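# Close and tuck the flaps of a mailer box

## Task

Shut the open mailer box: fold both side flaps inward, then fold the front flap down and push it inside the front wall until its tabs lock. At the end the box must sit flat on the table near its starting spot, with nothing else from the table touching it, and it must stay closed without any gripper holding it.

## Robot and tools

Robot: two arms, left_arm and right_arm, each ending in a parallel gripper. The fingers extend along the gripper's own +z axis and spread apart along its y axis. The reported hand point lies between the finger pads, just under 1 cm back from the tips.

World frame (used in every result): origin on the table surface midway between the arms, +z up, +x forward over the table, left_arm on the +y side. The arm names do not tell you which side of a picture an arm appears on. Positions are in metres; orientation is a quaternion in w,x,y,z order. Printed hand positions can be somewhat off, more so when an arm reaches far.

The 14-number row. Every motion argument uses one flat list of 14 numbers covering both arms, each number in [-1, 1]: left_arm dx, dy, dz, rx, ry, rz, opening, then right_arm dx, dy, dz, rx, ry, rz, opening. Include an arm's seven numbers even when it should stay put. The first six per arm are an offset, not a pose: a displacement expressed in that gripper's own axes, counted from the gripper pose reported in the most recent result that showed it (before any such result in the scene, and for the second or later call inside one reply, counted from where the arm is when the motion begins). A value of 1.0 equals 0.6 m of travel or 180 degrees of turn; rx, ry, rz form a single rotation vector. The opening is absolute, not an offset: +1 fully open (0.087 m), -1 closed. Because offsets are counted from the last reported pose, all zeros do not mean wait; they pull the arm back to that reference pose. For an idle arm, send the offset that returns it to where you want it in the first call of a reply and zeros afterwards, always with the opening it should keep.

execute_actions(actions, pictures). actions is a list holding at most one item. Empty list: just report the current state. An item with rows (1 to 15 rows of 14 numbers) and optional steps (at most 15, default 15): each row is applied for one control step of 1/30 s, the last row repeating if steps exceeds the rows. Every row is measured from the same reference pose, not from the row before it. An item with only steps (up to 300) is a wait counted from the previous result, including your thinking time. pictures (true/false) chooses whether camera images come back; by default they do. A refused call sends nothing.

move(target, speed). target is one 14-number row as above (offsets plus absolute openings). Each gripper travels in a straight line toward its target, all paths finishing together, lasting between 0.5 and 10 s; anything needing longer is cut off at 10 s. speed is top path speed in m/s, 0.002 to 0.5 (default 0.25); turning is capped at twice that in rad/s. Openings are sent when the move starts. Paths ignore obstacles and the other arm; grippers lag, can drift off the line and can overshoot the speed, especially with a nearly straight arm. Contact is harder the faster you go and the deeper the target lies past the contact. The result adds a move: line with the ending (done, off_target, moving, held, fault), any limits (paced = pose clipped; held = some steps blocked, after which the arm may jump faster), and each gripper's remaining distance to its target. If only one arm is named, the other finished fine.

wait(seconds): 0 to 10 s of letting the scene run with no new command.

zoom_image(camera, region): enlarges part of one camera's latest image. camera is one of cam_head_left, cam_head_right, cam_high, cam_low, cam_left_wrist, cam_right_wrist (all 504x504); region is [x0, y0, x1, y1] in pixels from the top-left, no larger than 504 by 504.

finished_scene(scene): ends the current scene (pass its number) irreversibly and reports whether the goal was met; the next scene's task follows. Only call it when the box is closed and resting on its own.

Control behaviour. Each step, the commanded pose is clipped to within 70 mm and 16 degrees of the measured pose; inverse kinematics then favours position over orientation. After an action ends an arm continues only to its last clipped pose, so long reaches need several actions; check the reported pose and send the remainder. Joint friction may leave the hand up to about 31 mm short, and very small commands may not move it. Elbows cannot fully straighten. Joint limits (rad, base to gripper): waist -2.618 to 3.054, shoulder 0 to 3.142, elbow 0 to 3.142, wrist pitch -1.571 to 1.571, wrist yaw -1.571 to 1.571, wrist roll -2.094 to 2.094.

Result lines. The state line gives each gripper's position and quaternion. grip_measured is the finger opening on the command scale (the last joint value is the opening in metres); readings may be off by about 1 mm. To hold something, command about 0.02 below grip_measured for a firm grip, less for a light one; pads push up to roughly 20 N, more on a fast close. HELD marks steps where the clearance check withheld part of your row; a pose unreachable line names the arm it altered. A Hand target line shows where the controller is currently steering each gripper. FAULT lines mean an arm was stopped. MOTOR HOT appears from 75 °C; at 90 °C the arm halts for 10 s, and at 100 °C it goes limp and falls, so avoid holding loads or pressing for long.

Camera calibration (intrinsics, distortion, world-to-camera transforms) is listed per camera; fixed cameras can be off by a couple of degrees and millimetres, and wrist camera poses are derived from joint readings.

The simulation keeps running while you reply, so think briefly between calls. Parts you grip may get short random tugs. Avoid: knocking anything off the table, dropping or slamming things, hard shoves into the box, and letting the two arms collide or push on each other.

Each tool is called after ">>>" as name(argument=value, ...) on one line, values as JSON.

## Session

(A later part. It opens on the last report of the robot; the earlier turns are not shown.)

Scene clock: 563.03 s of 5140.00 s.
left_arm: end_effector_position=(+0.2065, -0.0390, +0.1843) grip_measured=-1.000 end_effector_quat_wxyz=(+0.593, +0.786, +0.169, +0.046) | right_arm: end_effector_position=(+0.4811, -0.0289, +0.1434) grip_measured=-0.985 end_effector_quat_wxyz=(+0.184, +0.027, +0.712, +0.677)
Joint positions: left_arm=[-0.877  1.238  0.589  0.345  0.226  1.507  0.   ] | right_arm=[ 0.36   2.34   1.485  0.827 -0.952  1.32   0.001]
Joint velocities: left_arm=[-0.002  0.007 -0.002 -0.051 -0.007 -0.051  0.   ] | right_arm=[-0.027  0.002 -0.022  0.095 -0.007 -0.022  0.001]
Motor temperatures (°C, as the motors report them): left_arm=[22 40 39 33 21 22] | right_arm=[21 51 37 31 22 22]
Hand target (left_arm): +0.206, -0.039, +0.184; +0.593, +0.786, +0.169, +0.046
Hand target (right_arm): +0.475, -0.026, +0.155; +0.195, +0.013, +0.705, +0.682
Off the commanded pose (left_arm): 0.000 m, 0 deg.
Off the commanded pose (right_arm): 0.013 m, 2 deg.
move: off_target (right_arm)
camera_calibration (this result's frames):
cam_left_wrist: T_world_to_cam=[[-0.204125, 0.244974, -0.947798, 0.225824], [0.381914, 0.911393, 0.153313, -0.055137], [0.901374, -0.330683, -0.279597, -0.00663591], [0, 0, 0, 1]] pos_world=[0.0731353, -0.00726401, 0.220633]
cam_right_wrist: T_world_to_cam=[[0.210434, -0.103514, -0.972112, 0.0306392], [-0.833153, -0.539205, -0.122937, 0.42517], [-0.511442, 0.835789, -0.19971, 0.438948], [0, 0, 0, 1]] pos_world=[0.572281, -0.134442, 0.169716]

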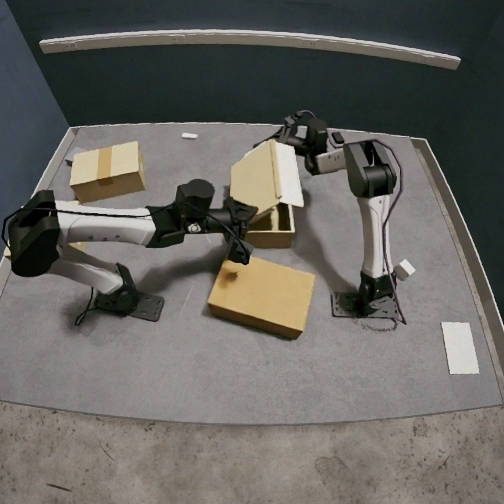

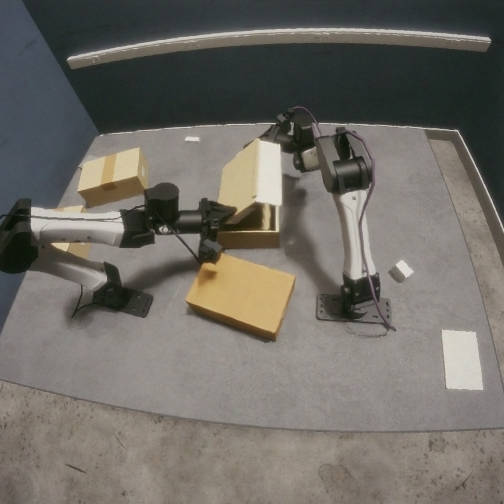

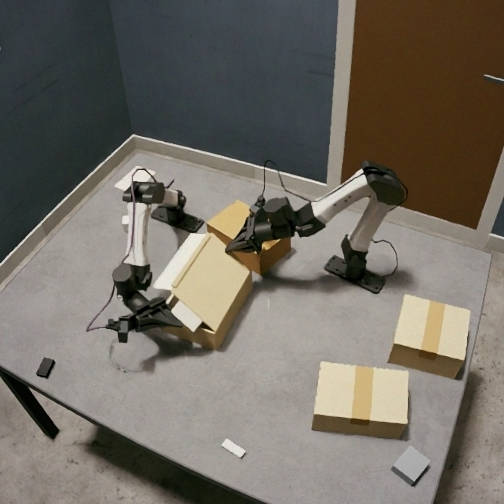

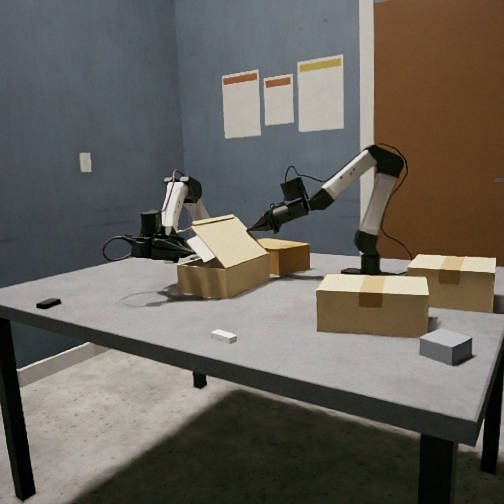

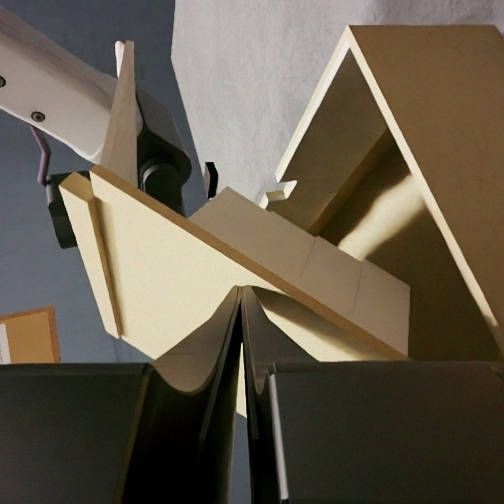

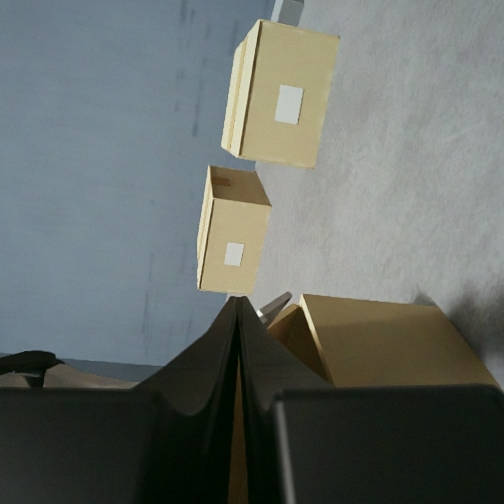

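>>> move(target=[0,0,0,0,0,0,-1,-0.13,-0.01,0.03,0,0,0,-1], speed=0.1)

>>> move(target=[0,0,0,0,0,0,-1,0,0.06,0.03,0,0,0,-1], speed=0.1)

>>> move(target=[0,0,0,0,0,0,-1,0.15,0.05,-0.05,0,0,0,-1], speed=0.06)

Scene clock: 567.10 s of 5140.00 s.
left_arm: end_effector_position=(+0.2066, -0.0390, +0.1844) grip_measured=-1.000 end_effector_quat_wxyz=(+0.594, +0.786, +0.169, +0.046) | right_arm: end_effector_position=(+0.5580, -0.0329, +0.1569) grip_measured=-0.985 end_effector_quat_wxyz=(+0.188, +0.026, +0.711, +0.678)
Joint positions: left_arm=[-0.877  1.238  0.589  0.345  0.226  1.507  0.   ] | right_arm=[ 0.311  2.582  2.003  0.558 -0.998  1.32   0.001]
Joint velocities: left_arm=[-0.002 -0.017  0.002 -0.022 -0.066 -0.037  0.   ] | right_arm=[ 0.007 -0.007 -0.007  0.007 -0.066  0.007 -0.001]
Motor temperatures (°C, as the motors report them): left_arm=[22 39 39 33 21 22] | right_arm=[21 51 37 31 22 22]
Hand target (left_arm): +0.207, -0.039, +0.184; +0.594, +0.786, +0.169, +0.046
Hand target (right_arm): +0.561, -0.035, +0.155; +0.185, +0.027, +0.712, +0.677
Off the commanded pose (left_arm): 0.000 m, 0 deg.
Off the commanded pose (right_arm): 0.004 m, 0 deg.
move: done
camera_calibration (this result's frames):
cam_left_wrist: T_world_to_cam=[[-0.203943, 0.244662, -0.947918, 0.225893], [0.381885, 0.911443, 0.153085, -0.0550833], [0.901427, -0.330775, -0.279315, -0.00669881], [0, 0, 0, 1]] pos_world=[0.0731433, -0.00727792, 0.22069]
cam_right_wrist: T_world_to_cam=[[0.216201, -0.101221, -0.971088, 0.0238228], [-0.83401, -0.536267, -0.129785, 0.490338], [-0.507625, 0.837957, -0.200361, 0.482244], [0, 0, 0, 1]] pos_world=[0.648596, -0.138737, 0.183395]

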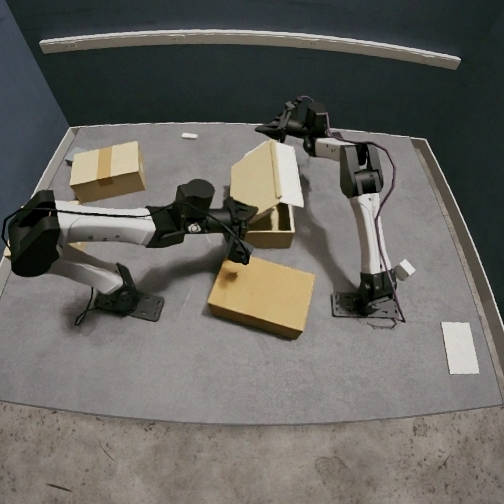

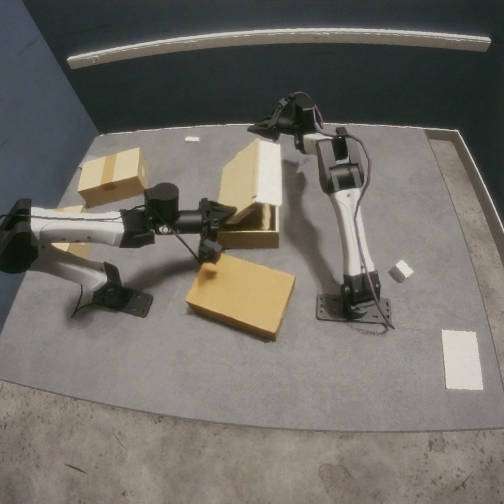

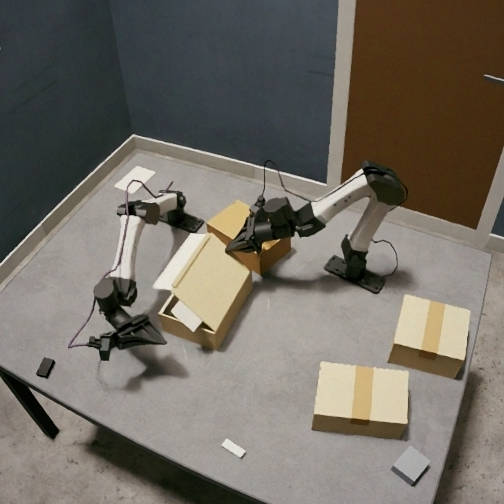

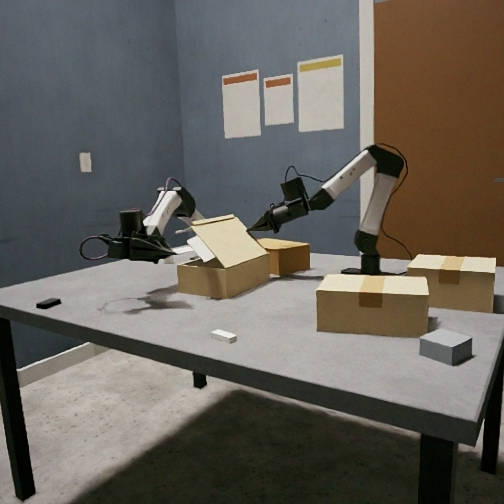

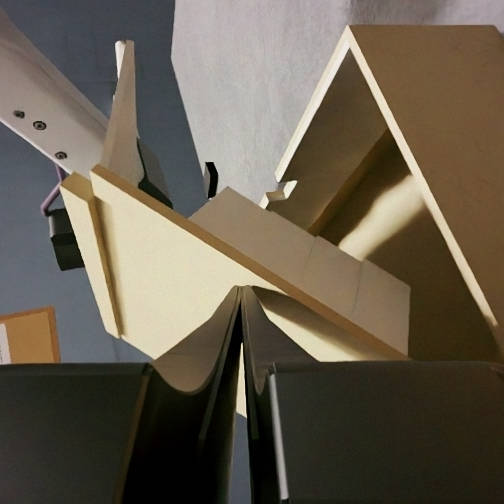

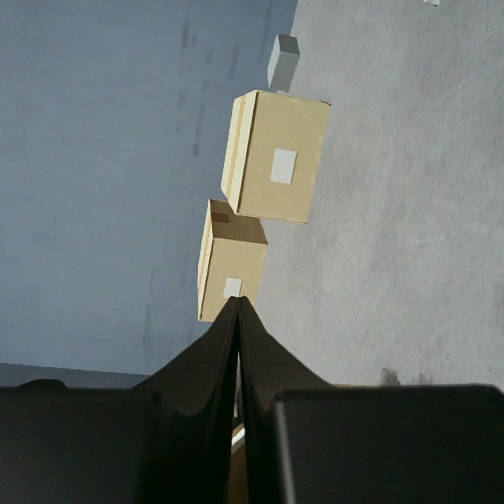

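Scene clock: 568.00 s of 5140.00 s.
left_arm: end_effector_position=(+0.2066, -0.0390, +0.1844) grip_measured=-1.000 end_effector_quat_wxyz=(+0.594, +0.786, +0.169, +0.046) | right_arm: end_effector_position=(+0.5550, -0.0149, +0.1737) grip_measured=-0.985 end_effector_quat_wxyz=(+0.179, +0.031, +0.715, +0.675)
Joint positions: left_arm=[-0.877  1.238  0.589  0.345  0.226  1.507  0.   ] | right_arm=[ 0.343  2.567  2.058  0.467 -0.97   1.32   0.001]
Joint velocities: left_arm=[-0.012  0.002  0.007 -0.007  0.007 -0.081  0.   ] | right_arm=[ 0.012  0.012  0.002 -0.037  0.007 -0.007 -0.001]
Motor temperatures (°C, as the motors report them): left_arm=[22 39 39 33 21 22] | right_arm=[21 52 37 31 22 22]
Hand target (left_arm): +0.207, -0.039, +0.184; +0.594, +0.786, +0.169, +0.046
Hand target (right_arm): +0.555, -0.013, +0.192; +0.188, +0.026, +0.710, +0.678
Off the commanded pose (left_arm): 0.000 m, 0 deg.
Off the commanded pose (right_arm): 0.018 m, 1 deg.
move: off_target (right_arm)
camera_calibration (this result's frames):
cam_left_wrist: T_world_to_cam=[[-0.203943, 0.244662, -0.947918, 0.225893], [0.381885, 0.911443, 0.153085, -0.0550833], [0.901427, -0.330775, -0.279315, -0.00669881], [0, 0, 0, 1]] pos_world=[0.0731433, -0.00727792, 0.22069]
cam_right_wrist: T_world_to_cam=[[0.197269, -0.106837, -0.974511, 0.053633], [-0.834128, -0.540575, -0.109587, 0.496251], [-0.515088, 0.834485, -0.195754, 0.472339], [0, 0, 0, 1]] pos_world=[0.646653, -0.120169, 0.199111]

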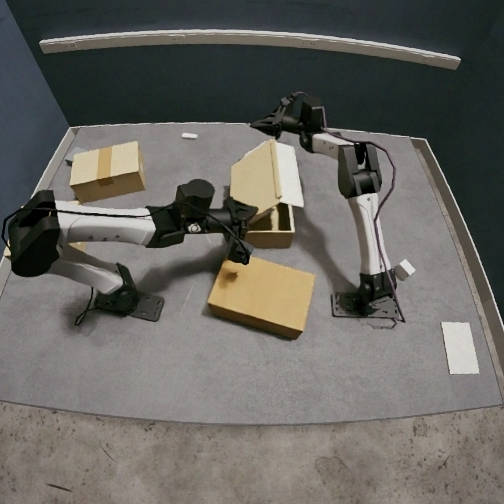

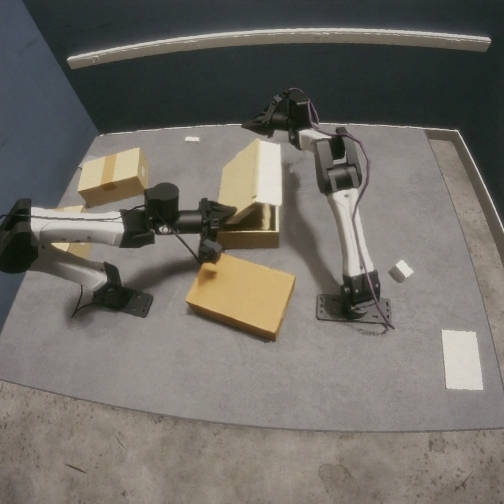

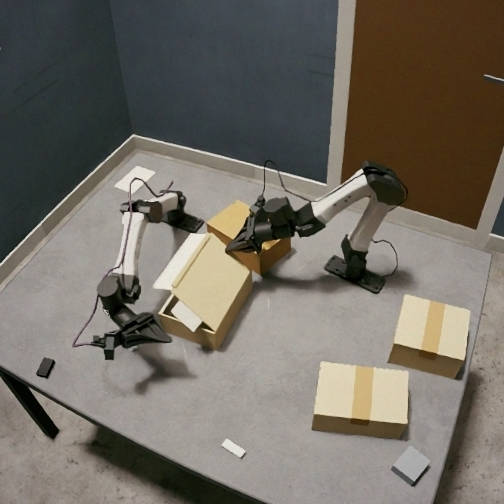

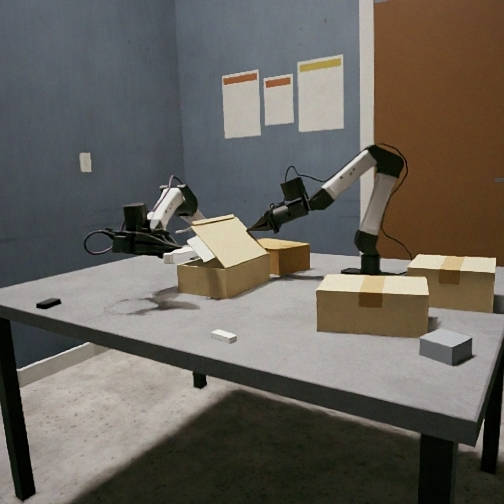

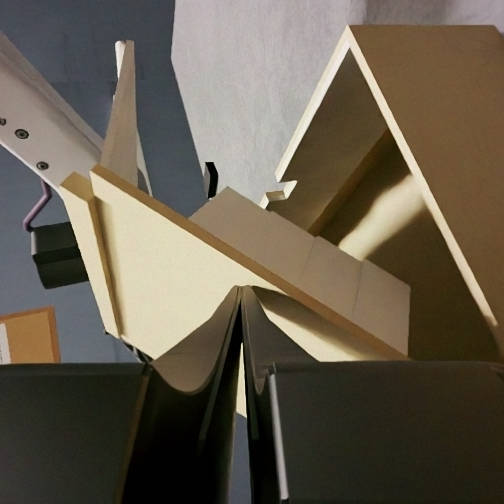

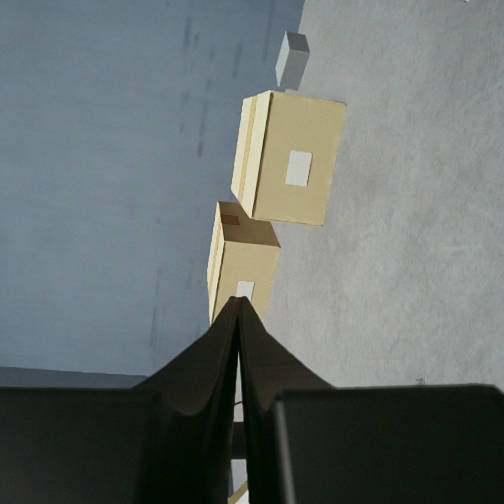

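Scene clock: 569.97 s of 5140.00 s.
left_arm: end_effector_position=(+0.2066, -0.0390, +0.1844) grip_measured=-1.000 end_effector_quat_wxyz=(+0.594, +0.786, +0.169, +0.046) | right_arm: end_effector_position=(+0.4613, -0.0170, +0.1744) grip_measured=-0.985 end_effector_quat_wxyz=(+0.172, +0.040, +0.721, +0.670)
Joint positions: left_arm=[-0.877  1.238  0.589  0.345  0.226  1.507  0.   ] | right_arm=[ 0.398  2.216  1.437  0.71  -0.911  1.32   0.001]
Joint velocities: left_arm=[ 0.007 -0.007 -0.007 -0.037 -0.051 -0.037  0.   ] | right_arm=[-0.007 -0.002 -0.012  0.066 -0.022 -0.051 -0.001]
Motor temperatures (°C, as the motors report them): left_arm=[22 39 39 33 21 22] | right_arm=[21 52 37 31 22 22]
Hand target (left_arm): +0.207, -0.039, +0.184; +0.594, +0.786, +0.169, +0.046
Hand target (right_arm): +0.455, -0.015, +0.184; +0.179, +0.031, +0.715, +0.675
Off the commanded pose (left_arm): 0.000 m, 0 deg.
Off the commanded pose (right_arm): 0.011 m, 2 deg.
move: off_target (right_arm)
camera_calibration (this result's frames):
cam_left_wrist: T_world_to_cam=[[-0.203943, 0.244662, -0.947918, 0.225893], [0.381885, 0.911443, 0.153085, -0.0550833], [0.901427, -0.330775, -0.279315, -0.00669881], [0, 0, 0, 1]] pos_world=[0.0731433, -0.00727792, 0.22069]
cam_right_wrist: T_world_to_cam=[[0.172466, -0.1191, -0.977789, 0.0844062], [-0.838537, -0.538593, -0.0823007, 0.414328], [-0.516828, 0.834106, -0.192759, 0.426269], [0, 0, 0, 1]] pos_world=[0.55318, -0.122346, 0.198798]

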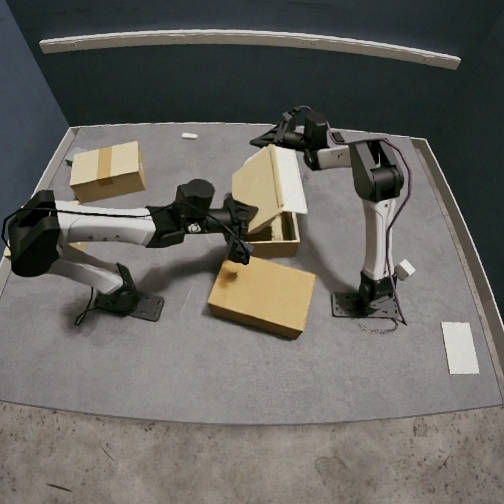

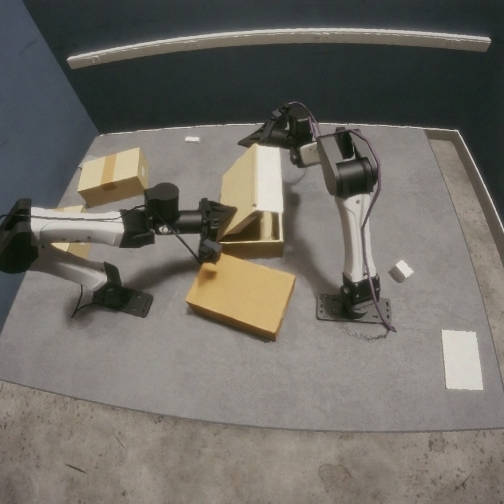

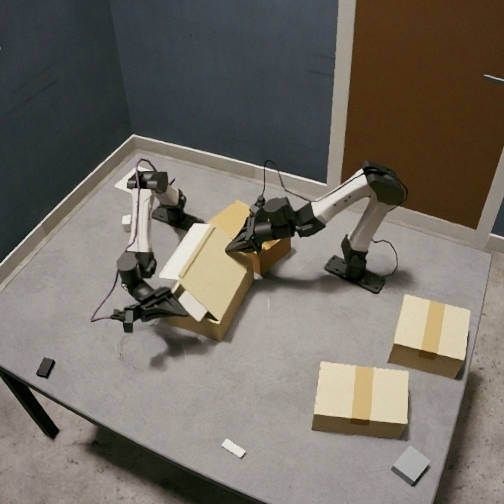

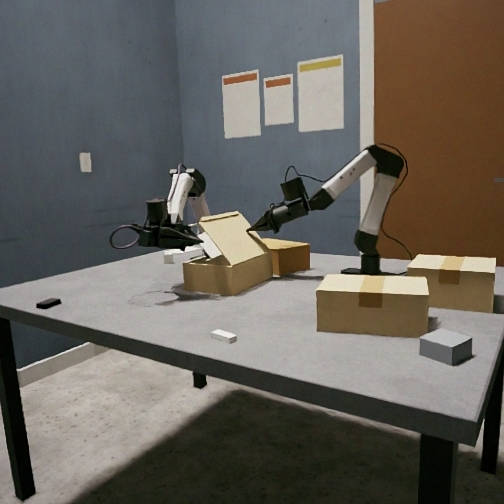

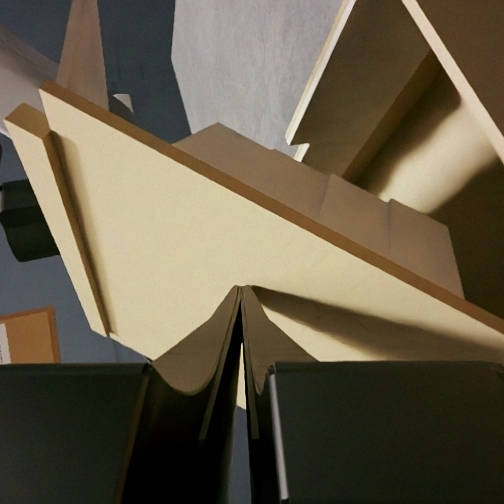

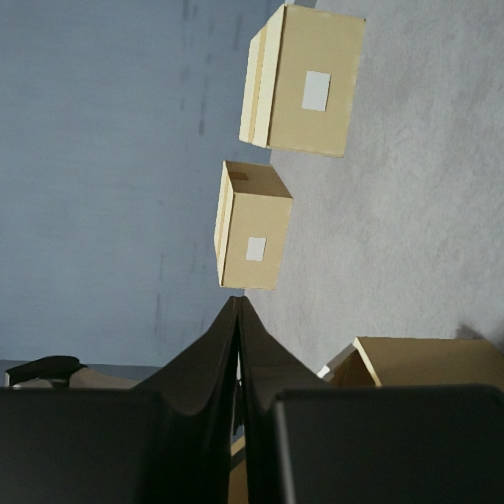

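>>> move(target=[0,0,0,0,0,0,-1,0.09,0.02,-0.03,0,0.17,0,-1], speed=0.06)

Scene clock: 576.73 s of 5140.00 s.
left_arm: end_effector_position=(+0.2066, -0.0390, +0.1844) grip_measured=-1.000 end_effector_quat_wxyz=(+0.594, +0.785, +0.169, +0.046) | right_arm: end_effector_position=(+0.4077, -0.0215, +0.1801) grip_measured=-0.985 end_effector_quat_wxyz=(-0.012, -0.131, +0.738, +0.662)
Joint positions: left_arm=[-0.877  1.238  0.589  0.346  0.226  1.507  0.   ] | right_arm=[ 0.398  2.321  1.87  -0.213 -1.369  0.759  0.001]
Joint velocities: left_arm=[-0.007 -0.007 -0.002 -0.007 -0.022  0.037  0.   ] | right_arm=[ 0.017  0.002  0.051 -0.198 -0.007  0.007  0.   ]
Motor temperatures (°C, as the motors report them): left_arm=[22 37 40 34 21 22] | right_arm=[21 52 38 31 22 22]
Hand target (left_arm): +0.207, -0.039, +0.184; +0.594, +0.786, +0.169, +0.046
Hand target (right_arm): +0.404, -0.017, +0.178; -0.023, -0.136, +0.736, +0.662
Off the commanded pose (left_arm): 0.000 m, 0 deg.
Off the commanded pose (right_arm): 0.007 m, 2 deg.
move: done
camera_calibration (this result's frames):
cam_left_wrist: T_world_to_cam=[[-0.203762, 0.244349, -0.948037, 0.225963], [0.381856, 0.911494, 0.152858, -0.0550296], [0.901481, -0.330867, -0.279033, -0.00676173], [0, 0, 0, 1]] pos_world=[0.0731514, -0.00729182, 0.220746]
cam_right_wrist: T_world_to_cam=[[0.186701, -0.108347, -0.976424, 0.0928237], [-0.482753, -0.875743, 0.00486819, 0.199377], [-0.855624, 0.470463, -0.215807, 0.537903], [0, 0, 0, 1]] pos_world=[0.539162, -0.0684032, 0.205748]

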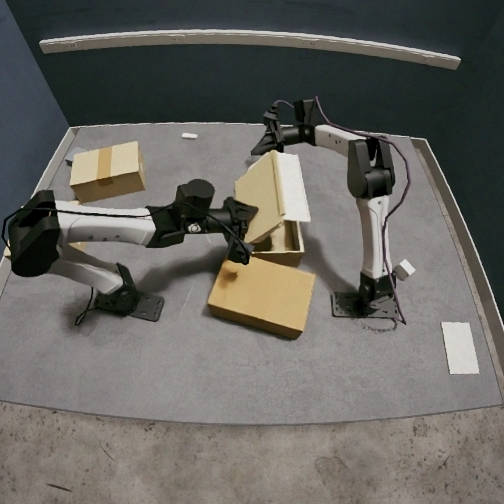

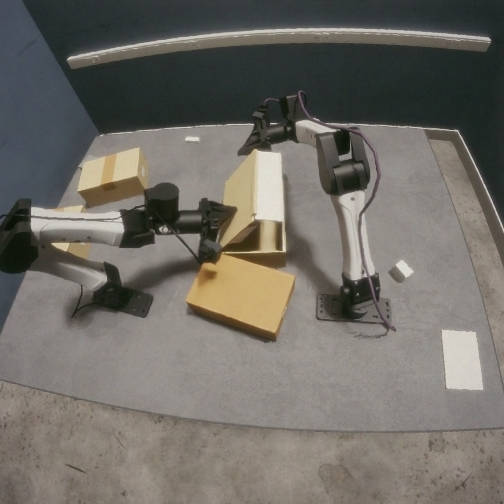

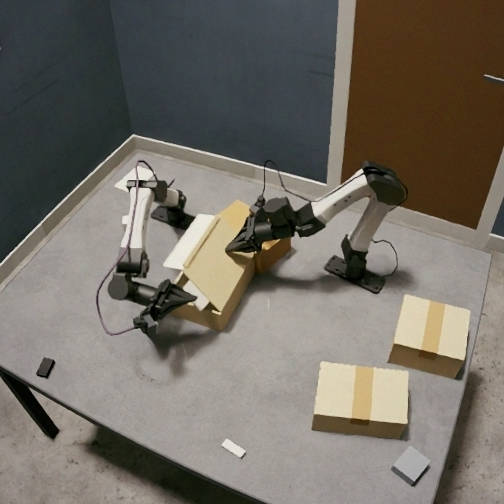

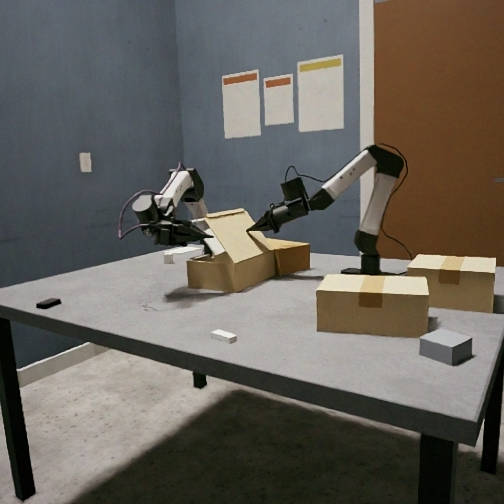

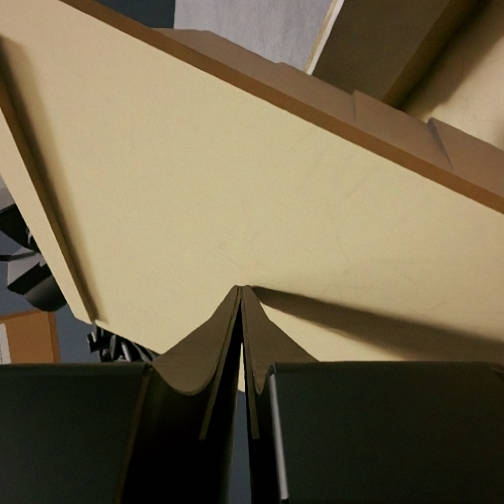

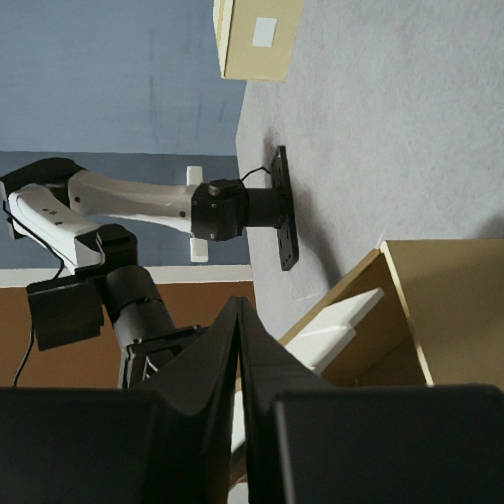

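>>> move(target=[0,0,0,0,0,0,-1,-0.02,-0.03,-0.055,0,0,0,-1], speed=0.06)

>>> move(target=[0,0,0,0,0,0,-1,0.12,0.02,0.02,0,0,0,-1], speed=0.06)

Scene clock: 579.40 s of 5140.00 s.
left_arm: end_effector_position=(+0.2066, -0.0390, +0.1844) grip_measured=-1.000 end_effector_quat_wxyz=(+0.594, +0.785, +0.169, +0.046) | right_arm: end_effector_position=(+0.4279, -0.0509, +0.1698) grip_measured=-0.985 end_effector_quat_wxyz=(-0.006, -0.127, +0.738, +0.663)
Joint positions: left_arm=[-0.877  1.238  0.589  0.346  0.226  1.507  0.   ] | right_arm=[ 0.33   2.398  2.003 -0.457 -1.41   0.563  0.001]
Joint velocities: left_arm=[ 0.002 -0.002 -0.012  0.022 -0.051  0.022  0.   ] | right_arm=[ 0.017  0.032  0.105 -0.242  0.007 -0.212  0.001]
Motor temperatures (°C, as the motors report them): left_arm=[22 37 40 34 21 22] | right_arm=[21 52 38 31 22 22]
Hand target (left_arm): +0.207, -0.039, +0.184; +0.594, +0.785, +0.169, +0.046
Hand target (right_arm): +0.429, -0.053, +0.169; -0.009, -0.128, +0.736, +0.664
Off the commanded pose (left_arm): 0.000 m, 0 deg.
Off the commanded pose (right_arm): 0.003 m, 1 deg.
move: done
camera_calibration (this result's frames):
cam_left_wrist: T_world_to_cam=[[-0.203762, 0.244349, -0.948037, 0.225963], [0.381856, 0.911494, 0.152858, -0.0550296], [0.901481, -0.330867, -0.279033, -0.00676173], [0, 0, 0, 1]] pos_world=[0.0731514, -0.00729182, 0.220746]
cam_right_wrist: T_world_to_cam=[[0.188865, -0.10675, -0.976184, 0.0749777], [-0.494658, -0.869087, -0.000664636, 0.189782], [-0.848318, 0.483003, -0.216945, 0.564432], [0, 0, 0, 1]] pos_world=[0.558535, -0.0996812, 0.195769]

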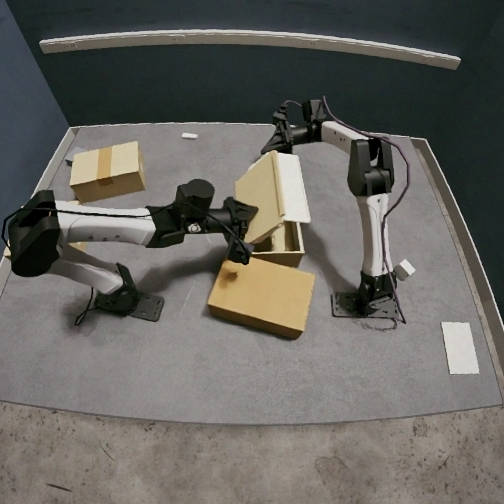

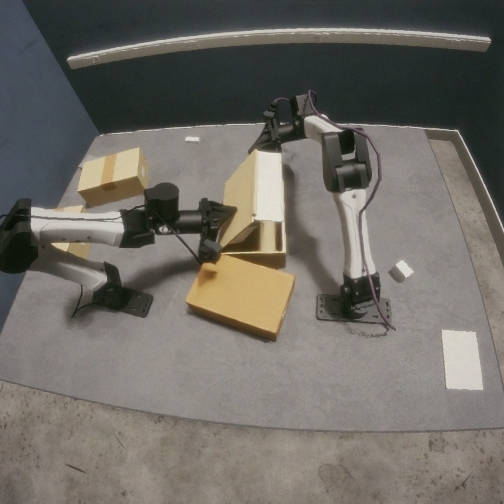

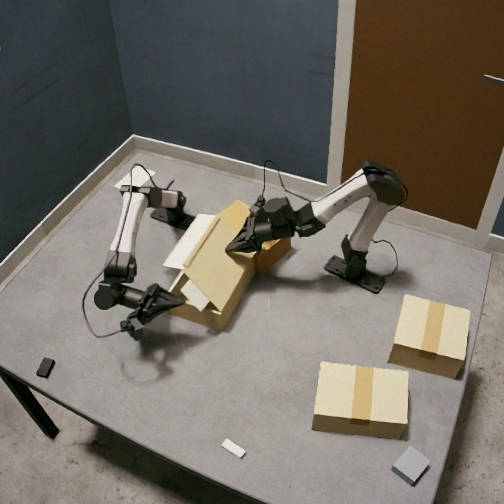

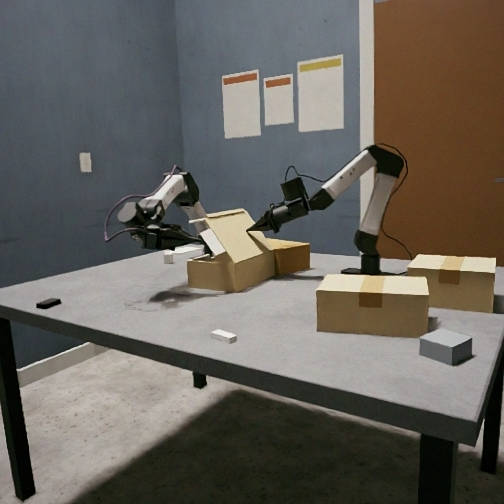

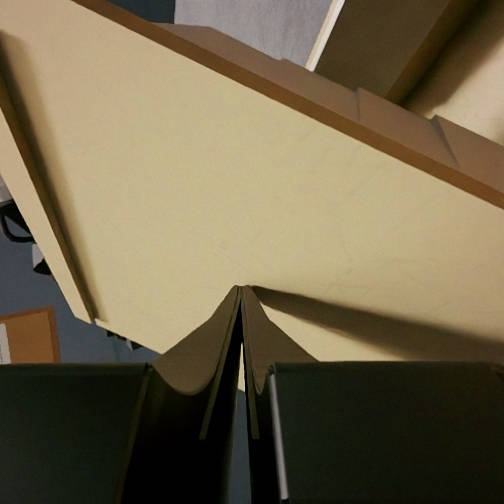

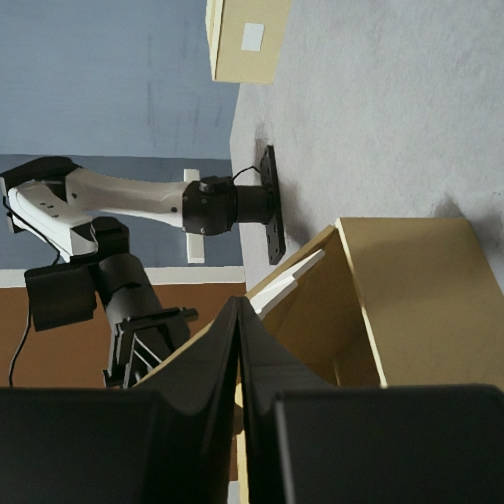

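Scene clock: 581.03 s of 5140.00 s.
left_arm: end_effector_position=(+0.2066, -0.0391, +0.1846) grip_measured=-1.000 end_effector_quat_wxyz=(+0.594, +0.785, +0.169, +0.046) | right_arm: end_effector_position=(+0.3558, -0.0541, +0.1612) grip_measured=-0.985 end_effector_quat_wxyz=(-0.017, -0.122, +0.741, +0.660)
Joint positions: left_arm=[-0.877  1.238  0.589  0.346  0.226  1.507  0.   ] | right_arm=[ 0.369  2.123  1.484 -0.122 -1.386  0.68   0.001]
Joint velocities: left_arm=[-0.007 -0.007  0.002 -0.037 -0.022  0.095  0.   ] | right_arm=[ 0.002 -0.017 -0.051  0.183 -0.007  0.139  0.001]
Motor temperatures (°C, as the motors report them): left_arm=[22 37 40 34 21 22] | right_arm=[21 52 38 31 22 22]
Hand target (left_arm): +0.207, -0.039, +0.184; +0.594, +0.785, +0.169, +0.046
Hand target (right_arm): +0.353, -0.052, +0.168; -0.007, -0.129, +0.739, +0.661
Off the commanded pose (left_arm): 0.000 m, 0 deg.
Off the commanded pose (right_arm): 0.008 m, 1 deg.
move: done
camera_calibration (this result's frames):
cam_left_wrist: T_world_to_cam=[[-0.203398, 0.243723, -0.948276, 0.226101], [0.381797, 0.911594, 0.152402, -0.0549221], [0.901587, -0.331051, -0.27847, -0.00688763], [0, 0, 0, 1]] pos_world=[0.0731675, -0.00731956, 0.220858]
cam_right_wrist: T_world_to_cam=[[0.167955, -0.116309, -0.978909, 0.0871498], [-0.487757, -0.87275, 0.0200098, 0.145323], [-0.85667, 0.47411, -0.203313, 0.503241], [0, 0, 0, 1]] pos_world=[0.487356, -0.101625, 0.184719]

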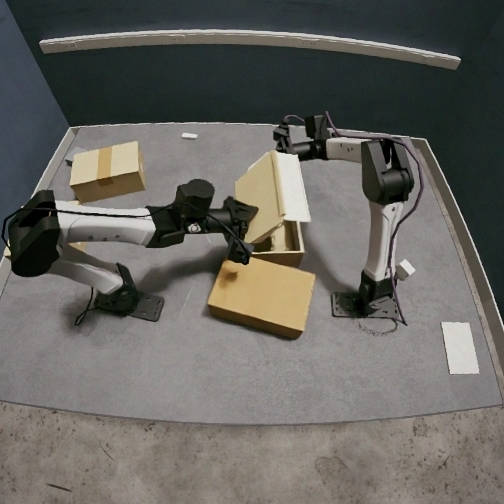

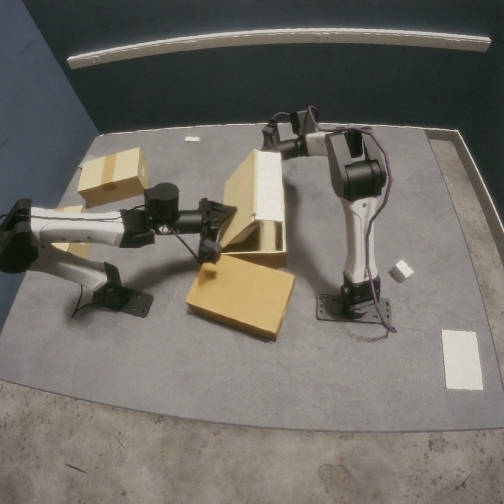

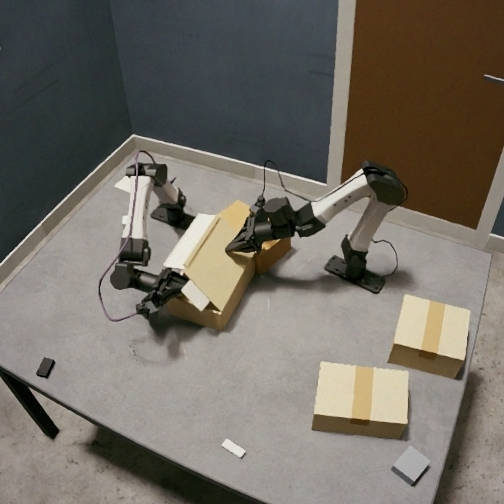

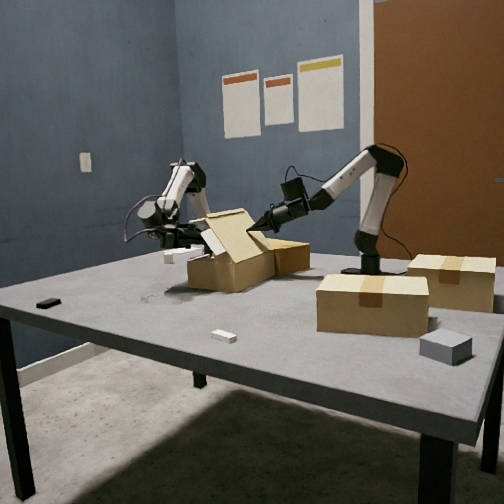

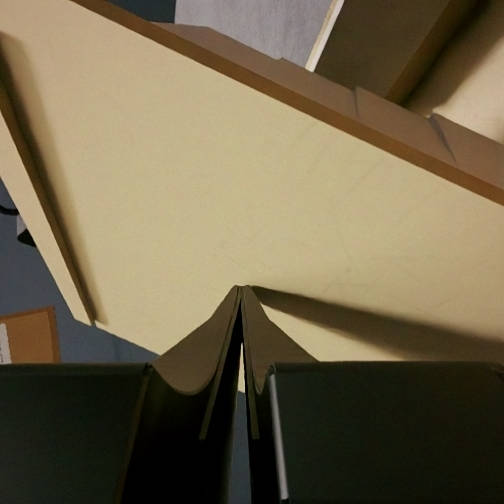

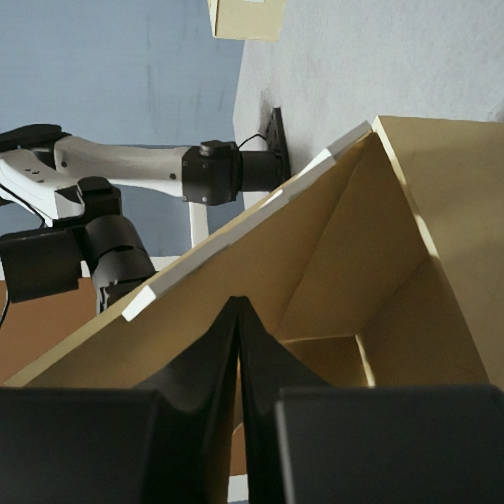

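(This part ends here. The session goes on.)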